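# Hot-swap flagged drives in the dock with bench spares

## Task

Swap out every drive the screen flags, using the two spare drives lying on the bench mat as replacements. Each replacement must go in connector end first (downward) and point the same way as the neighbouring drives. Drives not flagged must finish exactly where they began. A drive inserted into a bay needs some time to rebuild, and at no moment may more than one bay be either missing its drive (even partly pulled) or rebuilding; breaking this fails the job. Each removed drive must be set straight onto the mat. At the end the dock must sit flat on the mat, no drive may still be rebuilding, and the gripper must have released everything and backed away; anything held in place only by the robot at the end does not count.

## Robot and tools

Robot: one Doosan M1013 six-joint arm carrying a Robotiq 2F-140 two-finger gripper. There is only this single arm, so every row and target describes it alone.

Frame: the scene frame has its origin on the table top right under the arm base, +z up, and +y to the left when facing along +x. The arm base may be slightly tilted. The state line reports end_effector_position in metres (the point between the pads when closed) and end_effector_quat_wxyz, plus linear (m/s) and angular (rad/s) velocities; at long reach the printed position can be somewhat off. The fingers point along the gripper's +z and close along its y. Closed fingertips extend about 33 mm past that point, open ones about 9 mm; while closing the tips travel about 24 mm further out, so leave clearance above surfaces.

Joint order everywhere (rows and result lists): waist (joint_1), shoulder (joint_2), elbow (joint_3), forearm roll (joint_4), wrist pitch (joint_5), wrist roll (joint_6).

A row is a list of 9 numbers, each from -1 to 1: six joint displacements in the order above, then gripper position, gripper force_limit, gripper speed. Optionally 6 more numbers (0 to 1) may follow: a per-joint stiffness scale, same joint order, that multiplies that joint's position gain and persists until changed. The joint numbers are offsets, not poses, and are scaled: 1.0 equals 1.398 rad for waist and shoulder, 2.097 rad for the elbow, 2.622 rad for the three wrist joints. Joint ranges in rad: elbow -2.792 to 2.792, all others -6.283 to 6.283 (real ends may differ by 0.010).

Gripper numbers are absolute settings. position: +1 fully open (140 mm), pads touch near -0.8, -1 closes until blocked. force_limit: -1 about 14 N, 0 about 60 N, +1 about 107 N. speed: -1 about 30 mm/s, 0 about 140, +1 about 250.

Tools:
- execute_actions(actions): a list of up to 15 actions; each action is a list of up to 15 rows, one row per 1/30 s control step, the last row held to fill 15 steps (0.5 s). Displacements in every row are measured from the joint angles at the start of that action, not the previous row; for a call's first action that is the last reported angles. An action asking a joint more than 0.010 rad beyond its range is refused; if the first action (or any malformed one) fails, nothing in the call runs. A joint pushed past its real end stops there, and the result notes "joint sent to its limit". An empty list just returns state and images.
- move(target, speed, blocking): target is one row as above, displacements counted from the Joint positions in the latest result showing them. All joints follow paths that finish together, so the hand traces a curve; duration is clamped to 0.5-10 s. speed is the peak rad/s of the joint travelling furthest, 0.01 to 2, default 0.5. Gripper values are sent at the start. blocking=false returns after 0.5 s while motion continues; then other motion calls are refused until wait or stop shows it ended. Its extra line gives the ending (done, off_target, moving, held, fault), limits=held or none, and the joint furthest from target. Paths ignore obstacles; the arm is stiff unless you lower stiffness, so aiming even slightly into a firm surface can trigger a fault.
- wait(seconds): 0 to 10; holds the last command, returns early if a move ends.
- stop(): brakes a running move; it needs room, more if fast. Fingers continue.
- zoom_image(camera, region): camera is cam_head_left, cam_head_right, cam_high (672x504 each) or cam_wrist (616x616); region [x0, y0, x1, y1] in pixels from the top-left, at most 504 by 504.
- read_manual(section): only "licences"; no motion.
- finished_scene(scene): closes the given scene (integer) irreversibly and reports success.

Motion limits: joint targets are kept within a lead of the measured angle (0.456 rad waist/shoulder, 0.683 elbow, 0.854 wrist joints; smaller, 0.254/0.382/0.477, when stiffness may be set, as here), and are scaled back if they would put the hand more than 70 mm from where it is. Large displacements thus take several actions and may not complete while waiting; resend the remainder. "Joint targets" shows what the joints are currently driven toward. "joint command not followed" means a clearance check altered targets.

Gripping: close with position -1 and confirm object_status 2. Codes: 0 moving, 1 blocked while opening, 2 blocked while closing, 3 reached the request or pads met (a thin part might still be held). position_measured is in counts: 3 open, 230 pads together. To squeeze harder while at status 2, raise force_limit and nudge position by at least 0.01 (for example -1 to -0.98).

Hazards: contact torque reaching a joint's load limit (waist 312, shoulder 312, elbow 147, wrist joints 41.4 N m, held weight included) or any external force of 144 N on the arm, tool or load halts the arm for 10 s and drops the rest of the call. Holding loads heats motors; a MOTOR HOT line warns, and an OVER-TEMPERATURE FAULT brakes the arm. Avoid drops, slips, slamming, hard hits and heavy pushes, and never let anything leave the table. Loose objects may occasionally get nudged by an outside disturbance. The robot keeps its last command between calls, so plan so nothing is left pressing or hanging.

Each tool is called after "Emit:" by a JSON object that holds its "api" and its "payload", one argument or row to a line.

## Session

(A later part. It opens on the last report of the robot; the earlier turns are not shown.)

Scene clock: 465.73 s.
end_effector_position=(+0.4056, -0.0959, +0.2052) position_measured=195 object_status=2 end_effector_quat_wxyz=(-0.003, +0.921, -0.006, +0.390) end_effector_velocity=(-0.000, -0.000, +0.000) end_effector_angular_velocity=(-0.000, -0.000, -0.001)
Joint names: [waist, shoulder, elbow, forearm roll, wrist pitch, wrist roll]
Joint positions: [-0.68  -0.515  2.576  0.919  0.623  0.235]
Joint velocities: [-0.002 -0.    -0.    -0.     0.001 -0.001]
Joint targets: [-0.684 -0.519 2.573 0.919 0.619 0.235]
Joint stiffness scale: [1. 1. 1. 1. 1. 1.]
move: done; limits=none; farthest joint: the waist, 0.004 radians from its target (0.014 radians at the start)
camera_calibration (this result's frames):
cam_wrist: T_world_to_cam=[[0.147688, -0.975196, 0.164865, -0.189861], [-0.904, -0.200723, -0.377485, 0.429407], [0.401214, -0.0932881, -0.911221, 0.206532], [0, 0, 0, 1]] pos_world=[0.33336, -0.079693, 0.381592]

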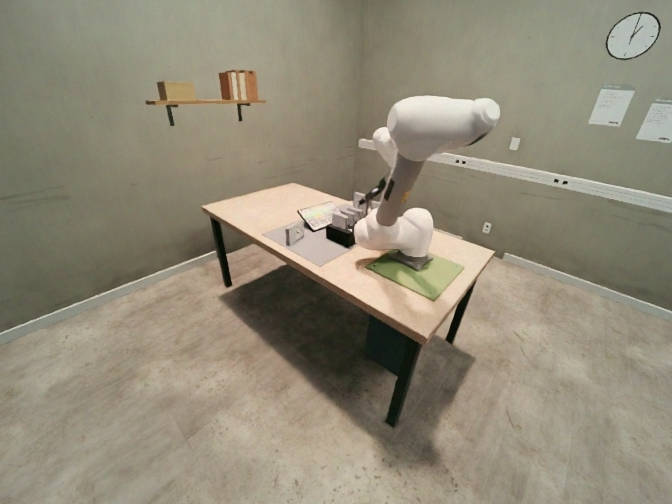

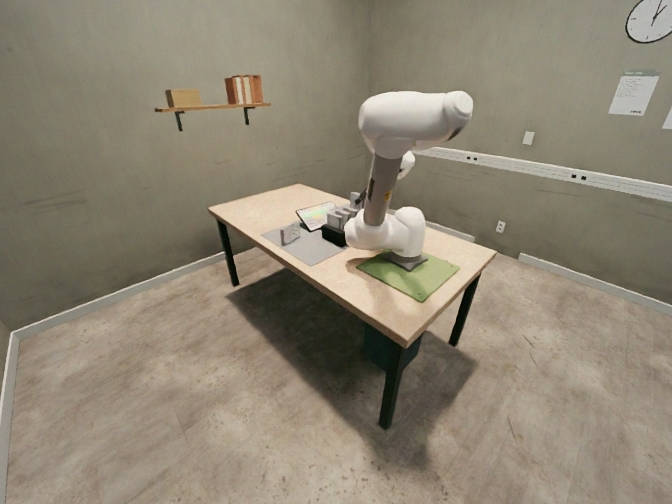

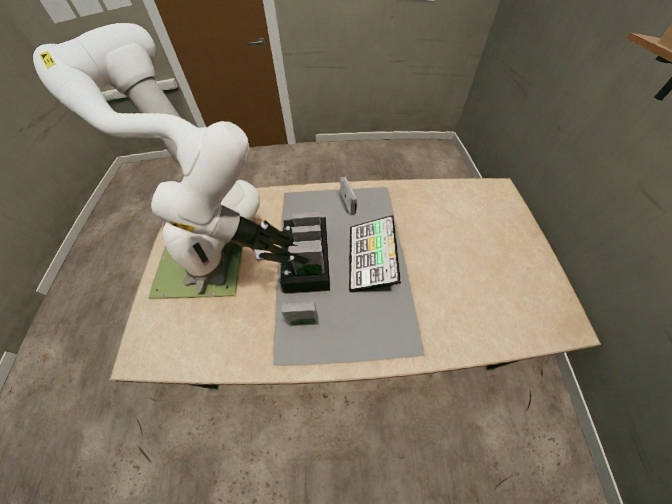

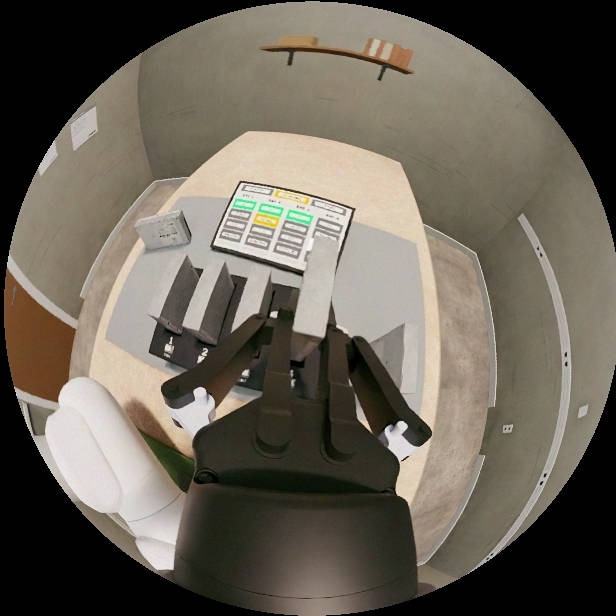

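Emit:
{"api": "move", "payload": {
  "target": [0, 0.0165, 0.0124, 0.0122, -0.0103, -0.0187, -1, 0.6, 0],
  "speed": 0.04
}}

Emit:
{"api": "zoom_image", "payload": {
  "camera": "cam_high",
  "region": [250, 200, 350, 300]
}}

Scene clock: 475.30 s.
end_effector_position=(+0.4061, -0.0967, +0.1955) position_measured=195 object_status=2 end_effector_quat_wxyz=(-0.003, +0.920, -0.009, +0.391) end_effector_velocity=(-0.000, +0.000, -0.000) end_effector_angular_velocity=(-0.001, -0.000, +0.000)
Joint names: [waist, shoulder, elbow, forearm roll, wrist pitch, wrist roll]
Joint positions: [-0.68  -0.499  2.59   0.956  0.603  0.195]
Joint velocities: [ 0.    -0.001  0.001  0.001 -0.001 -0.002]
Joint targets: [-0.680 -0.492 2.602 0.951 0.596 0.186]
Joint stiffness scale: [1. 1. 1. 1. 1. 1.]
move: off_target; limits=none; farthest joint: the elbow, 0.012 radians from its target (0.026 radians at the start)
camera_calibration (this result's frames):
cam_wrist: T_world_to_cam=[[0.143189, -0.976138, 0.163253, -0.187016], [-0.904237, -0.196086, -0.379348, 0.426976], [0.402308, -0.0933012, -0.910738, 0.196863], [0, 0, 0, 1]] pos_world=[0.333667, -0.0804617, 0.371794]

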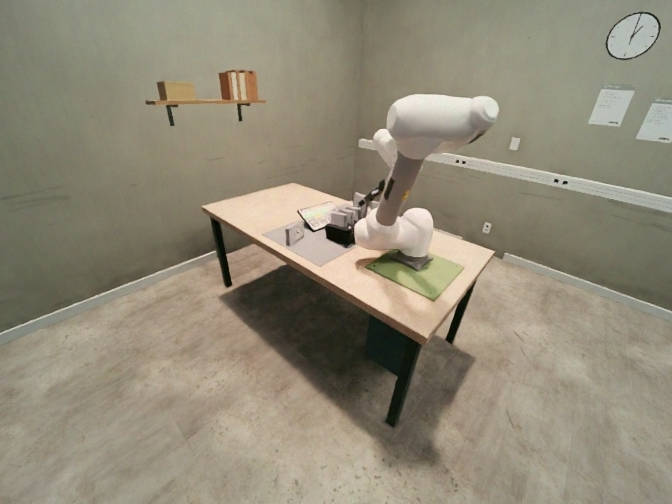

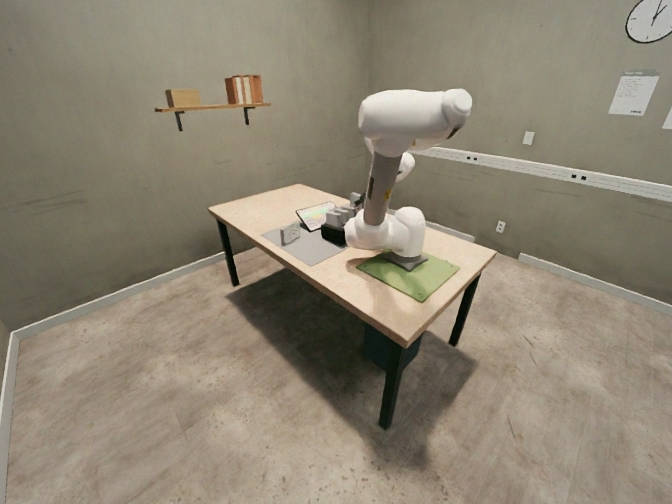

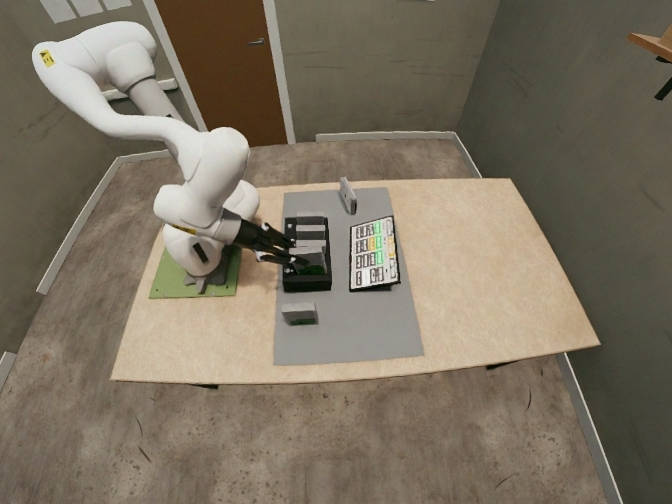

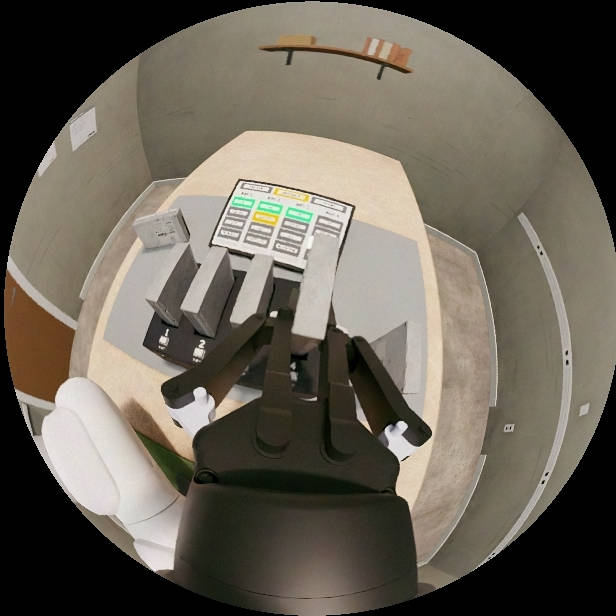

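Region (250, 200, 350, 300) of cam_high's 672x504 image, scaled by 5.040, with more detail than that image has.

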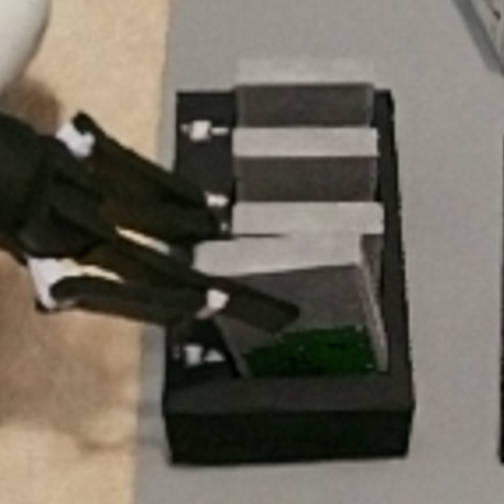

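Emit:
{"api": "move", "payload": {
  "target": [0, -0.037, -0.023, -0.051, 0.025, 0.057, -1, 0.6, 0],
  "speed": 0.06
}}

Emit:
{"api": "zoom_image", "payload": {
  "camera": "cam_high",
  "region": [250, 200, 350, 300]
}}

Emit:
{"api": "zoom_image", "payload": {
  "camera": "cam_head_left",
  "region": [310, 160, 400, 250]
}}

Scene clock: 484.87 s.
end_effector_position=(+0.4001, -0.0956, +0.2224) position_measured=195 object_status=2 end_effector_quat_wxyz=(-0.002, +0.924, -0.005, +0.382) end_effector_velocity=(-0.000, +0.000, +0.000) end_effector_angular_velocity=(+0.000, +0.001, -0.000)
Joint names: [waist, shoulder, elbow, forearm roll, wrist pitch, wrist roll]
Joint positions: [-0.68  -0.547  2.545  0.826  0.666  0.336]
Joint velocities: [-0.    -0.001 -0.    -0.002  0.001  0.002]
Joint targets: [-0.680 -0.551 2.542 0.822 0.668 0.345]
Joint stiffness scale: [1. 1. 1. 1. 1. 1.]
move: done; limits=none; farthest joint: the wrist roll, 0.008 radians from its target (0.149 radians at the start)
camera_calibration (this result's frames):
cam_wrist: T_world_to_cam=[[0.15118, -0.974496, 0.165835, -0.193142], [-0.910459, -0.202607, -0.360576, 0.429665], [0.384979, -0.0964743, -0.917869, 0.232079], [0, 0, 0, 1]] pos_world=[0.331046, -0.0787737, 0.399975]

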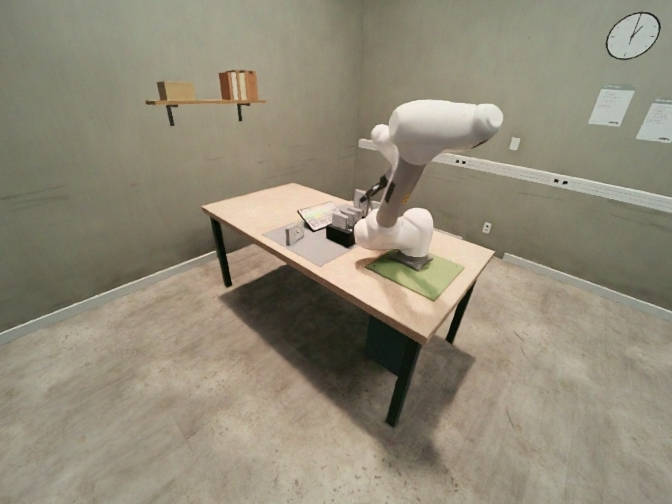

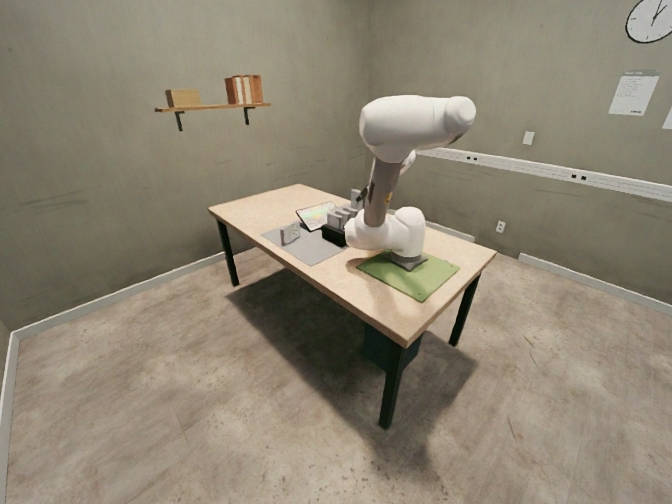

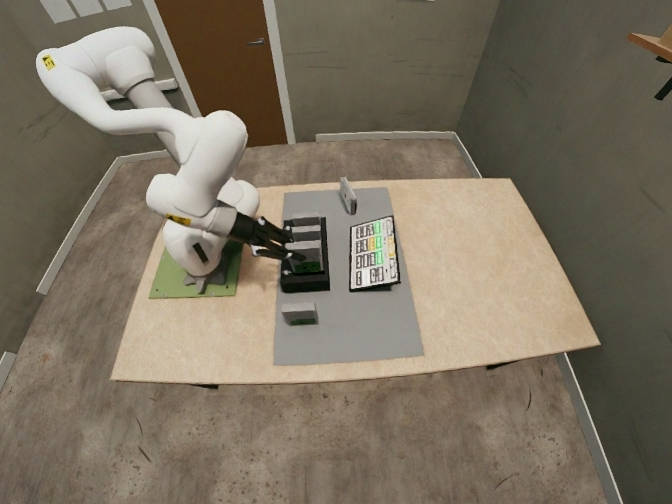

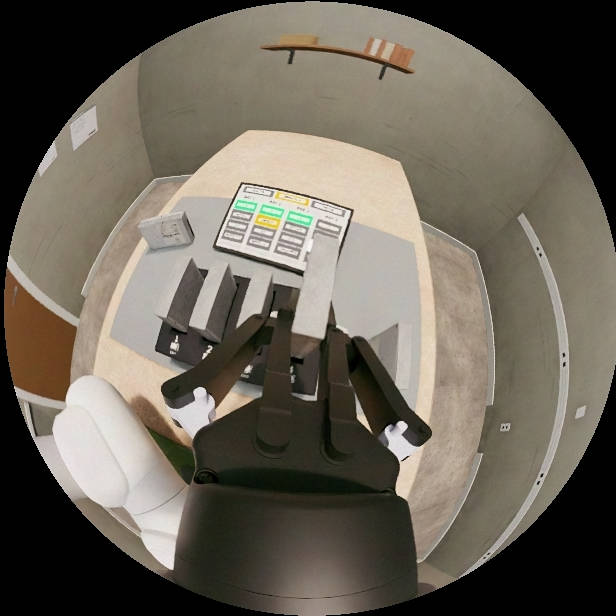

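Region (250, 200, 350, 300) of cam_high's 672x504 image, scaled by 5.040, with more detail than that image has.

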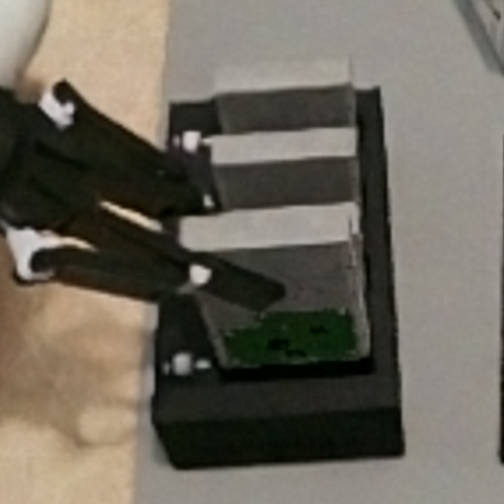

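Region (310, 160, 400, 250) of cam_head_left's 672x504 image, scaled by 5.600, with more detail than that image has.

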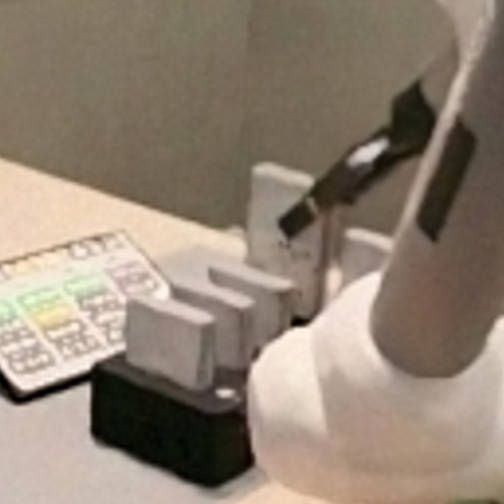

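Emit:
{"api": "move", "payload": {
  "target": [0, 0.0296, 0.0215, 0.0343, -0.0212, -0.0426, -1, 0.6, 0],
  "speed": 0.05
}}

Emit:
{"api": "zoom_image", "payload": {
  "camera": "cam_high",
  "region": [250, 200, 350, 300]
}}

Scene clock: 495.00 s.
end_effector_position=(+0.4026, -0.0963, +0.1988) position_measured=195 object_status=2 end_effector_quat_wxyz=(-0.001, +0.923, -0.007, +0.386) end_effector_velocity=(+0.000, -0.000, -0.001) end_effector_angular_velocity=(+0.001, +0.001, +0.000)
Joint names: [waist, shoulder, elbow, forearm roll, wrist pitch, wrist roll]
Joint positions: [-0.68  -0.512  2.583  0.915  0.615  0.233]
Joint velocities: [-0.     0.002  0.     0.002 -0.001 -0.002]
Joint targets: [-0.680 -0.506 2.590 0.915 0.610 0.224]
Joint stiffness scale: [1. 1. 1. 1. 1. 1.]
move: done; limits=none; farthest joint: the wrist roll, 0.009 radians from its target (0.112 radians at the start)
camera_calibration (this result's frames):
cam_wrist: T_world_to_cam=[[0.147079, -0.975047, 0.166284, -0.188796], [-0.907706, -0.199843, -0.36896, 0.424133], [0.392984, -0.0966707, -0.91445, 0.205533], [0, 0, 0, 1]] pos_world=[0.331985, -0.079456, 0.375831]

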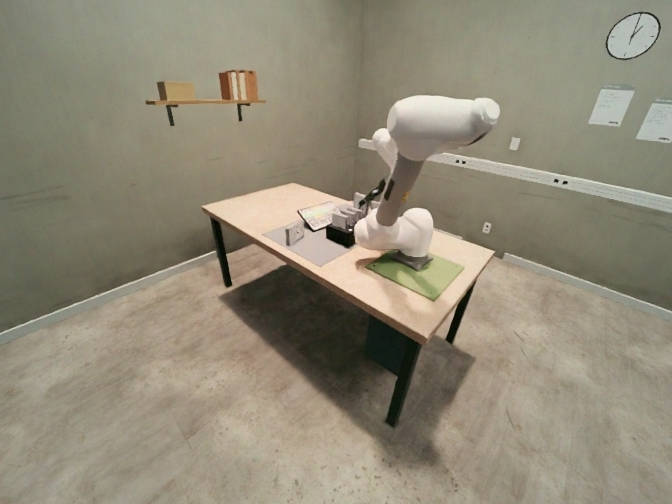

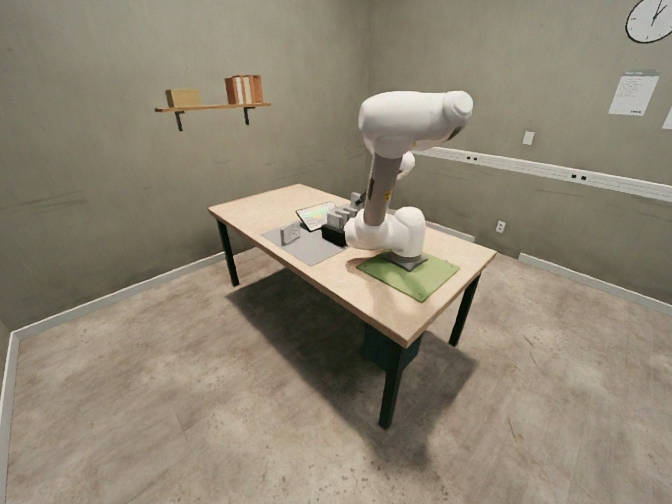

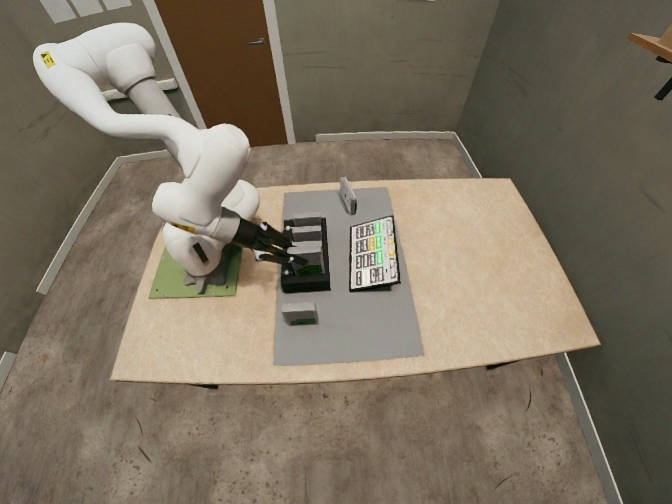

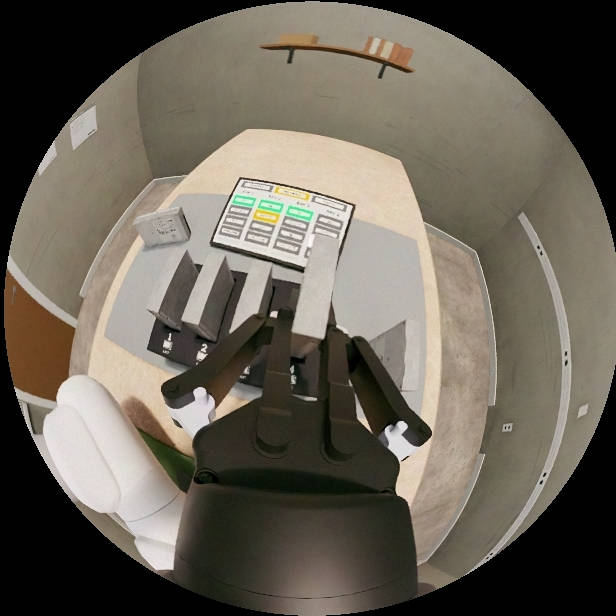

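Region (250, 200, 350, 300) of cam_high's 672x504 image, scaled by 5.040, with more detail than that image has.

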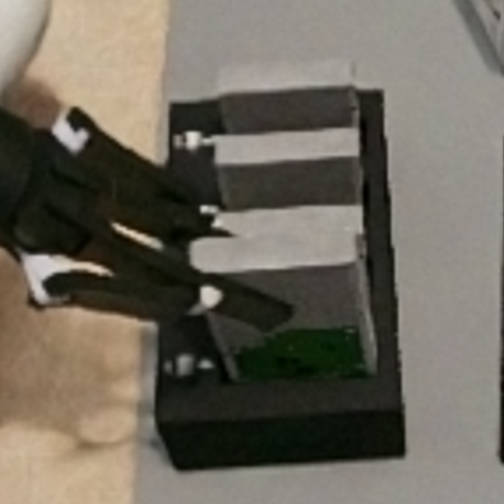

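Emit:
{"api": "move", "payload": {
  "target": [-0.017, -0.012, 0.004, -0.0015, 0.0085, -0.0027, -1, 0.6, 0],
  "speed": 0.04
}}

Emit:
{"api": "zoom_image", "payload": {
  "camera": "cam_high",
  "region": [250, 200, 350, 300]
}}

Scene clock: 510.03 s.
end_effector_position=(+0.3967, -0.0955, +0.1981) position_measured=195 object_status=2 end_effector_quat_wxyz=(-0.004, +0.923, -0.010, +0.386) end_effector_velocity=(-0.000, -0.000, +0.001) end_effector_angular_velocity=(+0.000, -0.001, -0.001)
Joint names: [waist, shoulder, elbow, forearm roll, wrist pitch, wrist roll]
Joint positions: [-0.7   -0.525  2.589  0.913  0.635  0.233]
Joint velocities: [-0.002 -0.002 -0.     0.     0.002 -0.   ]
Joint targets: [-0.704 -0.528 2.592 0.911 0.637 0.226]
Joint stiffness scale: [1. 1. 1. 1. 1. 1.]
move: done; limits=none; farthest joint: the wrist roll, 0.007 radians from its target (0.007 radians at the start)
camera_calibration (this result's frames):
cam_wrist: T_world_to_cam=[[0.142475, -0.976978, 0.15879, -0.183902], [-0.908792, -0.192684, -0.370095, 0.420064], [0.392171, -0.0915774, -0.915323, 0.208213], [0, 0, 0, 1]] pos_world=[0.326297, -0.079661, 0.375247]

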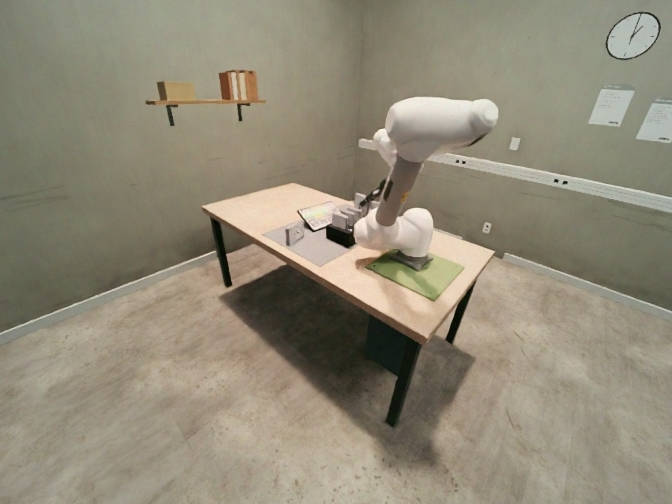

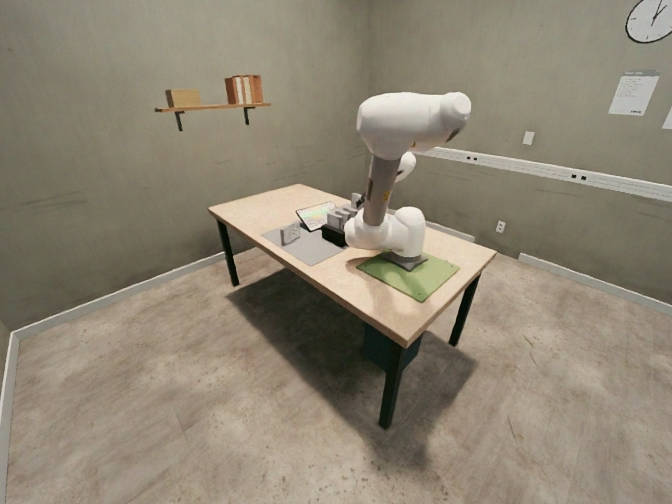

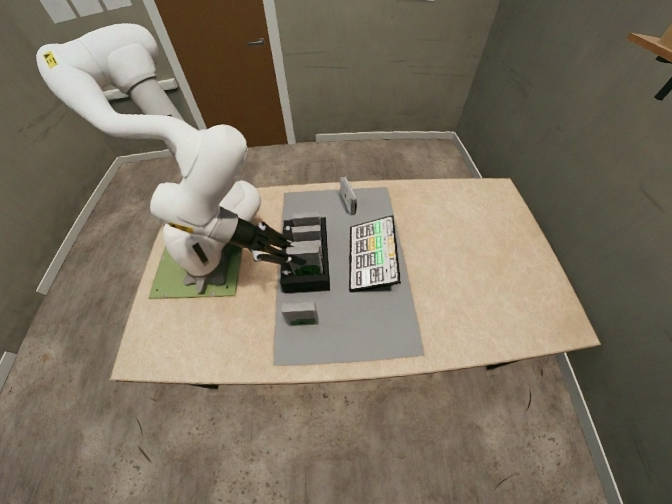

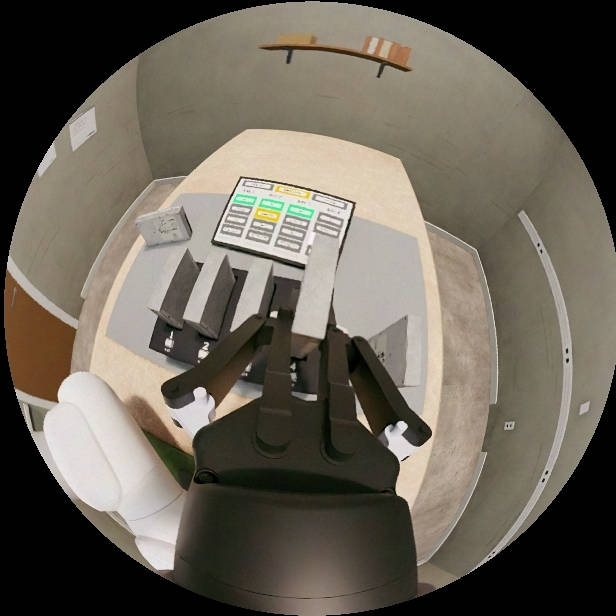

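Region (250, 200, 350, 300) of cam_high's 672x504 image, scaled by 5.040, with more detail than that image has.

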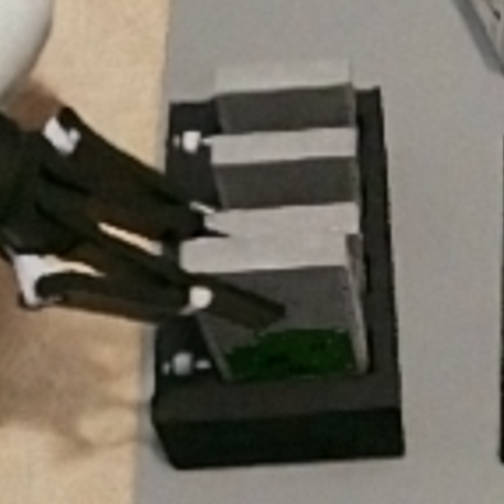

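Emit:
{"api": "move", "payload": {
  "target": [0, 0.0222, 0.0143, 0.0275, -0.0137, -0.0328, -1, 0.6, 0],
  "speed": 0.05
}}

Emit:
{"api": "zoom_image", "payload": {
  "camera": "cam_high",
  "region": [250, 200, 350, 300]
}}

Scene clock: 519.77 s.
end_effector_position=(+0.3974, -0.0956, +0.1811) position_measured=195 object_status=2 end_effector_quat_wxyz=(-0.004, +0.922, -0.013, +0.388) end_effector_velocity=(-0.000, +0.000, -0.001) end_effector_angular_velocity=(+0.001, +0.000, +0.000)
Joint names: [waist, shoulder, elbow, forearm roll, wrist pitch, wrist roll]
Joint positions: [-0.7   -0.497  2.616  0.982  0.601  0.156]
Joint velocities: [-0.     0.001  0.001  0.002 -0.    -0.002]
Joint targets: [-0.700 -0.493 2.619 0.985 0.599 0.147]
Joint stiffness scale: [1. 1. 1. 1. 1. 1.]
move: done; limits=none; farthest joint: the wrist roll, 0.009 radians from its target (0.086 radians at the start)
camera_calibration (this result's frames):
cam_wrist: T_world_to_cam=[[0.137943, -0.977901, 0.157101, -0.179404], [-0.907946, -0.188229, -0.374438, 0.415226], [0.395734, -0.0909885, -0.913847, 0.190744], [0, 0, 0, 1]] pos_world=[0.326267, -0.079926, 0.357972]

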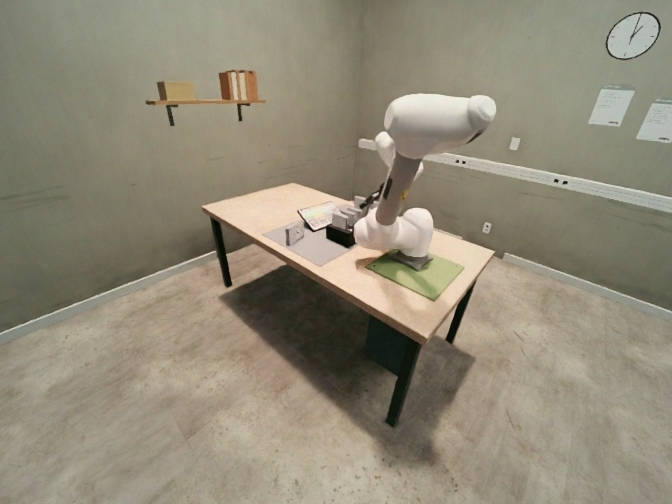

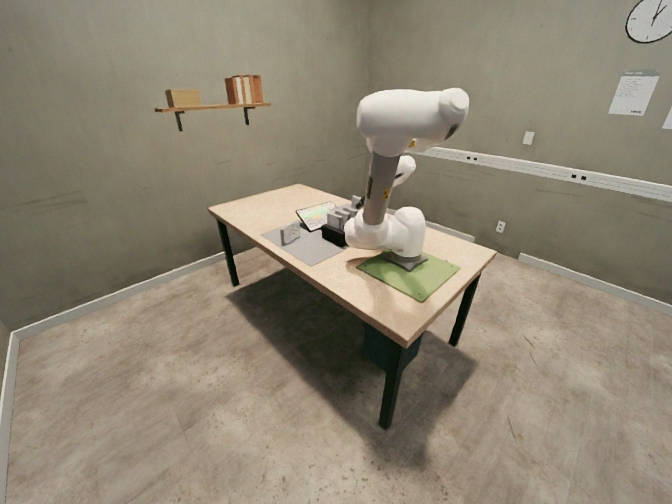

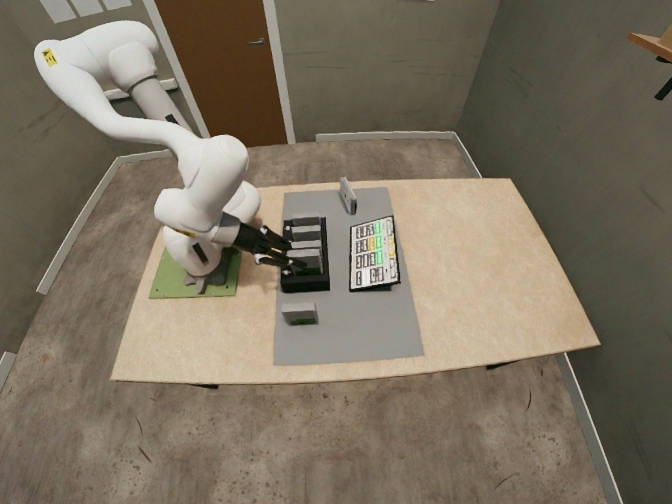

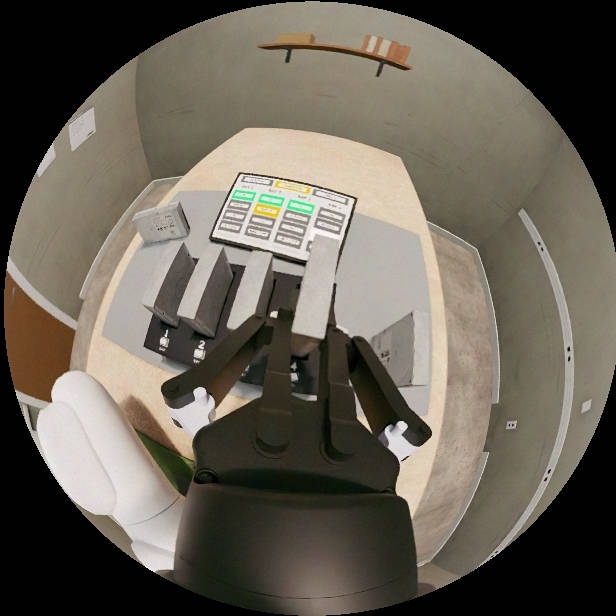

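Region (250, 200, 350, 300) of cam_high's 672x504 image, scaled by 5.040, with more detail than that image has.

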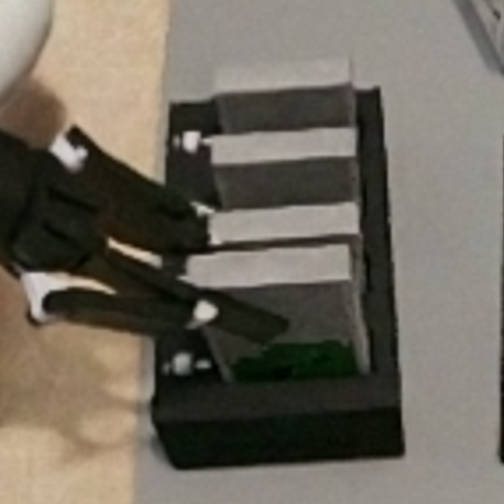

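Emit:
{"api": "move", "payload": {
  "target": [0.01, 0.0458, 0.0186, 0.0523, -0.0227, -0.0606, -1, 0.6, 0],
  "speed": 0.07
}}

Emit:
{"api": "zoom_image", "payload": {
  "camera": "cam_high",
  "region": [250, 200, 350, 300]
}}

Scene clock: 529.50 s.
end_effector_position=(+0.3995, -0.0953, +0.1517) position_measured=195 object_status=2 end_effector_quat_wxyz=(-0.004, +0.922, -0.012, +0.387) end_effector_velocity=(+0.000, -0.000, -0.000) end_effector_angular_velocity=(-0.001, -0.001, +0.000)
Joint names: [waist, shoulder, elbow, forearm roll, wrist pitch, wrist roll]
Joint positions: [-0.69  -0.437  2.655  1.112  0.545  0.005]
Joint velocities: [ 0.     0.001  0.     0.002 -0.001 -0.003]
Joint targets: [-0.686 -0.433 2.655 1.119 0.542 -0.003]
Joint stiffness scale: [1. 1. 1. 1. 1. 1.]
move: done; limits=none; farthest joint: the wrist roll, 0.008 radians from its target (0.158 radians at the start)
camera_calibration (this result's frames):
cam_wrist: T_world_to_cam=[[0.13969, -0.977491, 0.158105, -0.175556], [-0.908235, -0.190091, -0.372793, 0.405903], [0.394456, -0.091521, -0.914346, 0.163594], [0, 0, 0, 1]] pos_world=[0.328648, -0.0794741, 0.328656]

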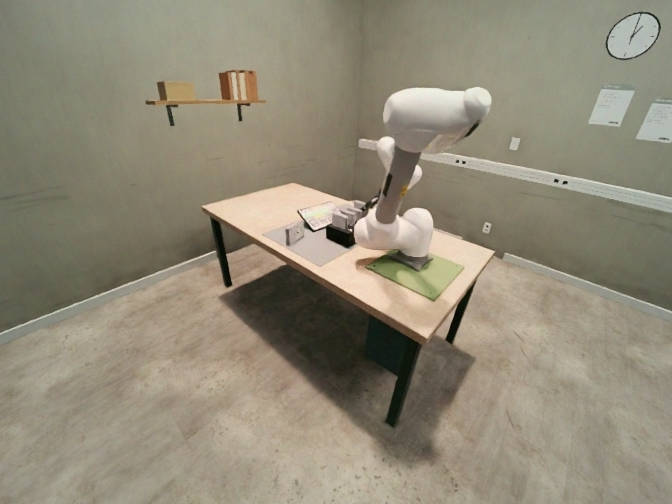

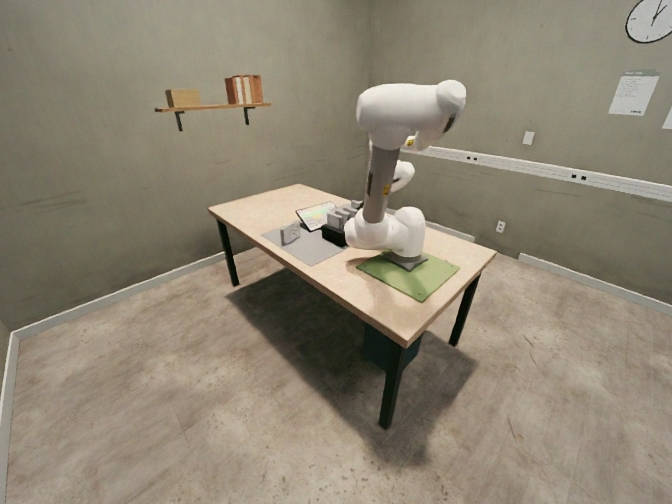

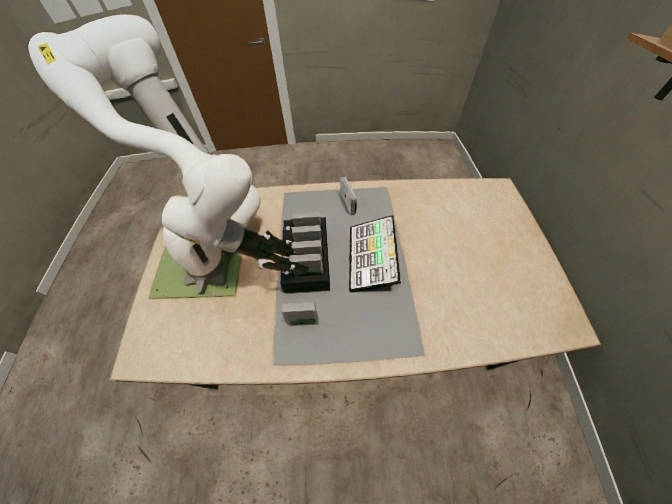

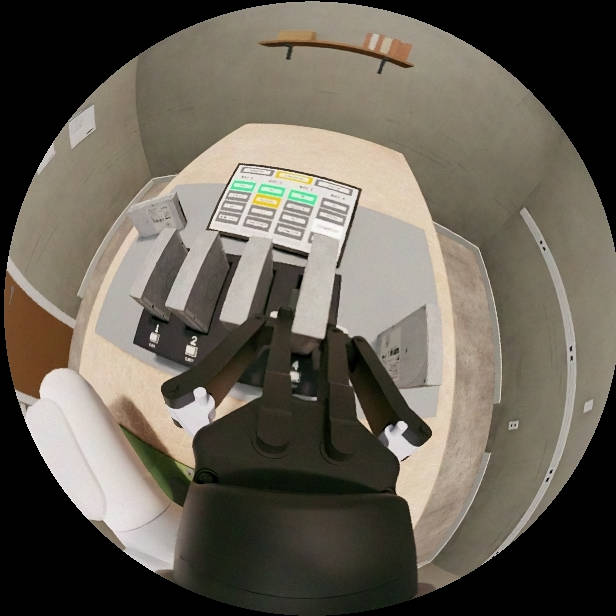

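Region (250, 200, 350, 300) of cam_high's 672x504 image, scaled by 5.040, with more detail than that image has.

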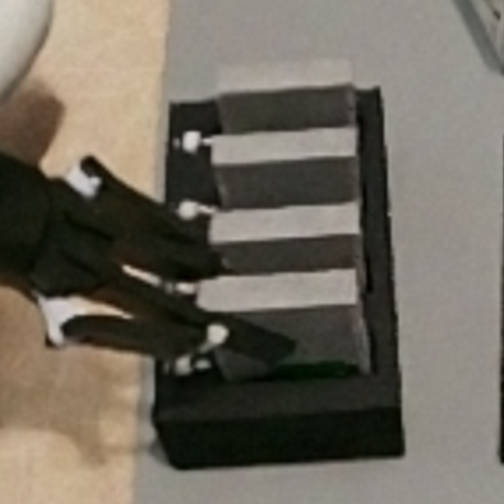

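Emit:
{"api": "move", "payload": {
  "target": [0, 0.0386, 0.0165, 0.0515, -0.0149, -0.0595, -1, 0.6, 0],
  "speed": 0.06
}}

Emit:
{"api": "zoom_image", "payload": {
  "camera": "cam_high",
  "region": [250, 200, 410, 300]
}}

Scene clock: 541.20 s.
end_effector_position=(+0.3998, -0.0955, +0.1303) position_measured=195 object_status=2 end_effector_quat_wxyz=(-0.004, +0.921, -0.013, +0.388) end_effector_velocity=(+0.001, -0.001, +0.001) end_effector_angular_velocity=(-0.001, -0.001, +0.000)
Joint names: [waist, shoulder, elbow, forearm roll, wrist pitch, wrist roll]
Joint positions: [-0.69  -0.388  2.686  1.242  0.513 -0.143]
Joint velocities: [-0.     0.001 -0.001  0.001  0.    -0.002]
Joint targets: [-0.690 -0.383 2.690 1.247 0.506 -0.151]
Joint stiffness scale: [1. 1. 1. 1. 1. 1.]
move: done; limits=none; farthest joint: the wrist roll, 0.008 radians from its target (0.156 radians at the start)
camera_calibration (this result's frames):
cam_wrist: T_world_to_cam=[[0.137277, -0.977734, 0.158716, -0.171525], [-0.907609, -0.188337, -0.375199, 0.398341], [0.396737, -0.0925459, -0.913255, 0.142738], [0, 0, 0, 1]] pos_world=[0.328455, -0.0794738, 0.307038]

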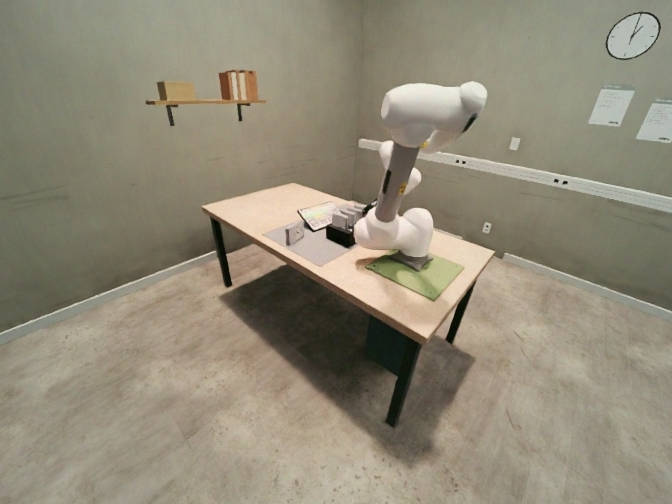

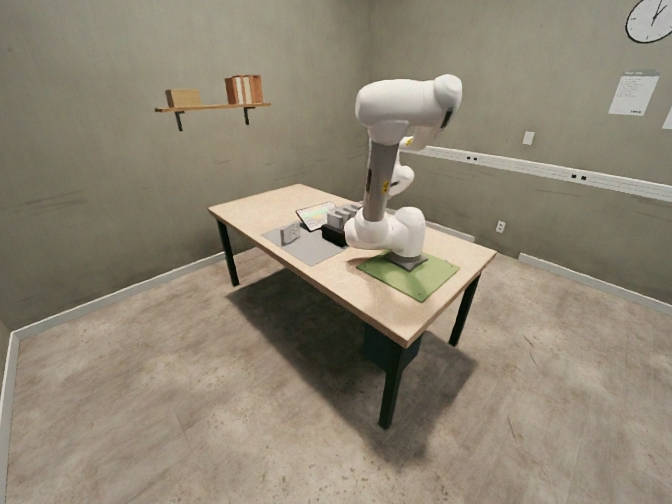

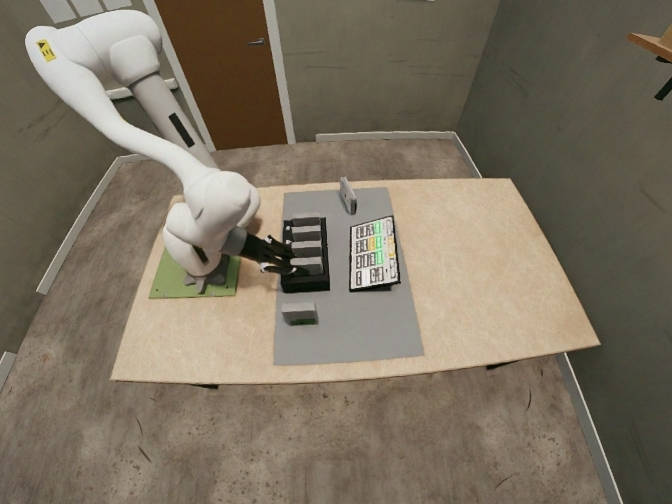

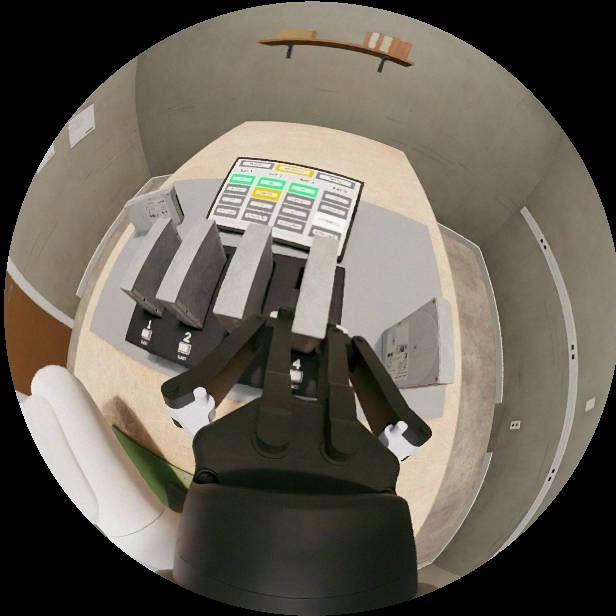

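Region (250, 200, 410, 300) of cam_high's 672x504 image, scaled by 3.150, with more detail than that image has; it fills the top 315 rows of this view, and the rest is white.

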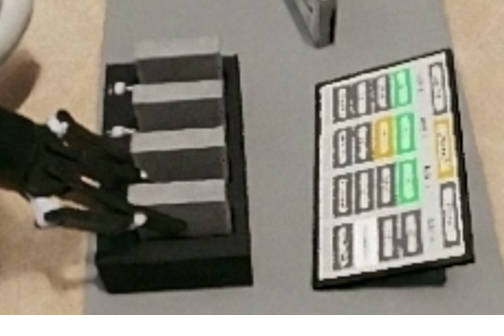

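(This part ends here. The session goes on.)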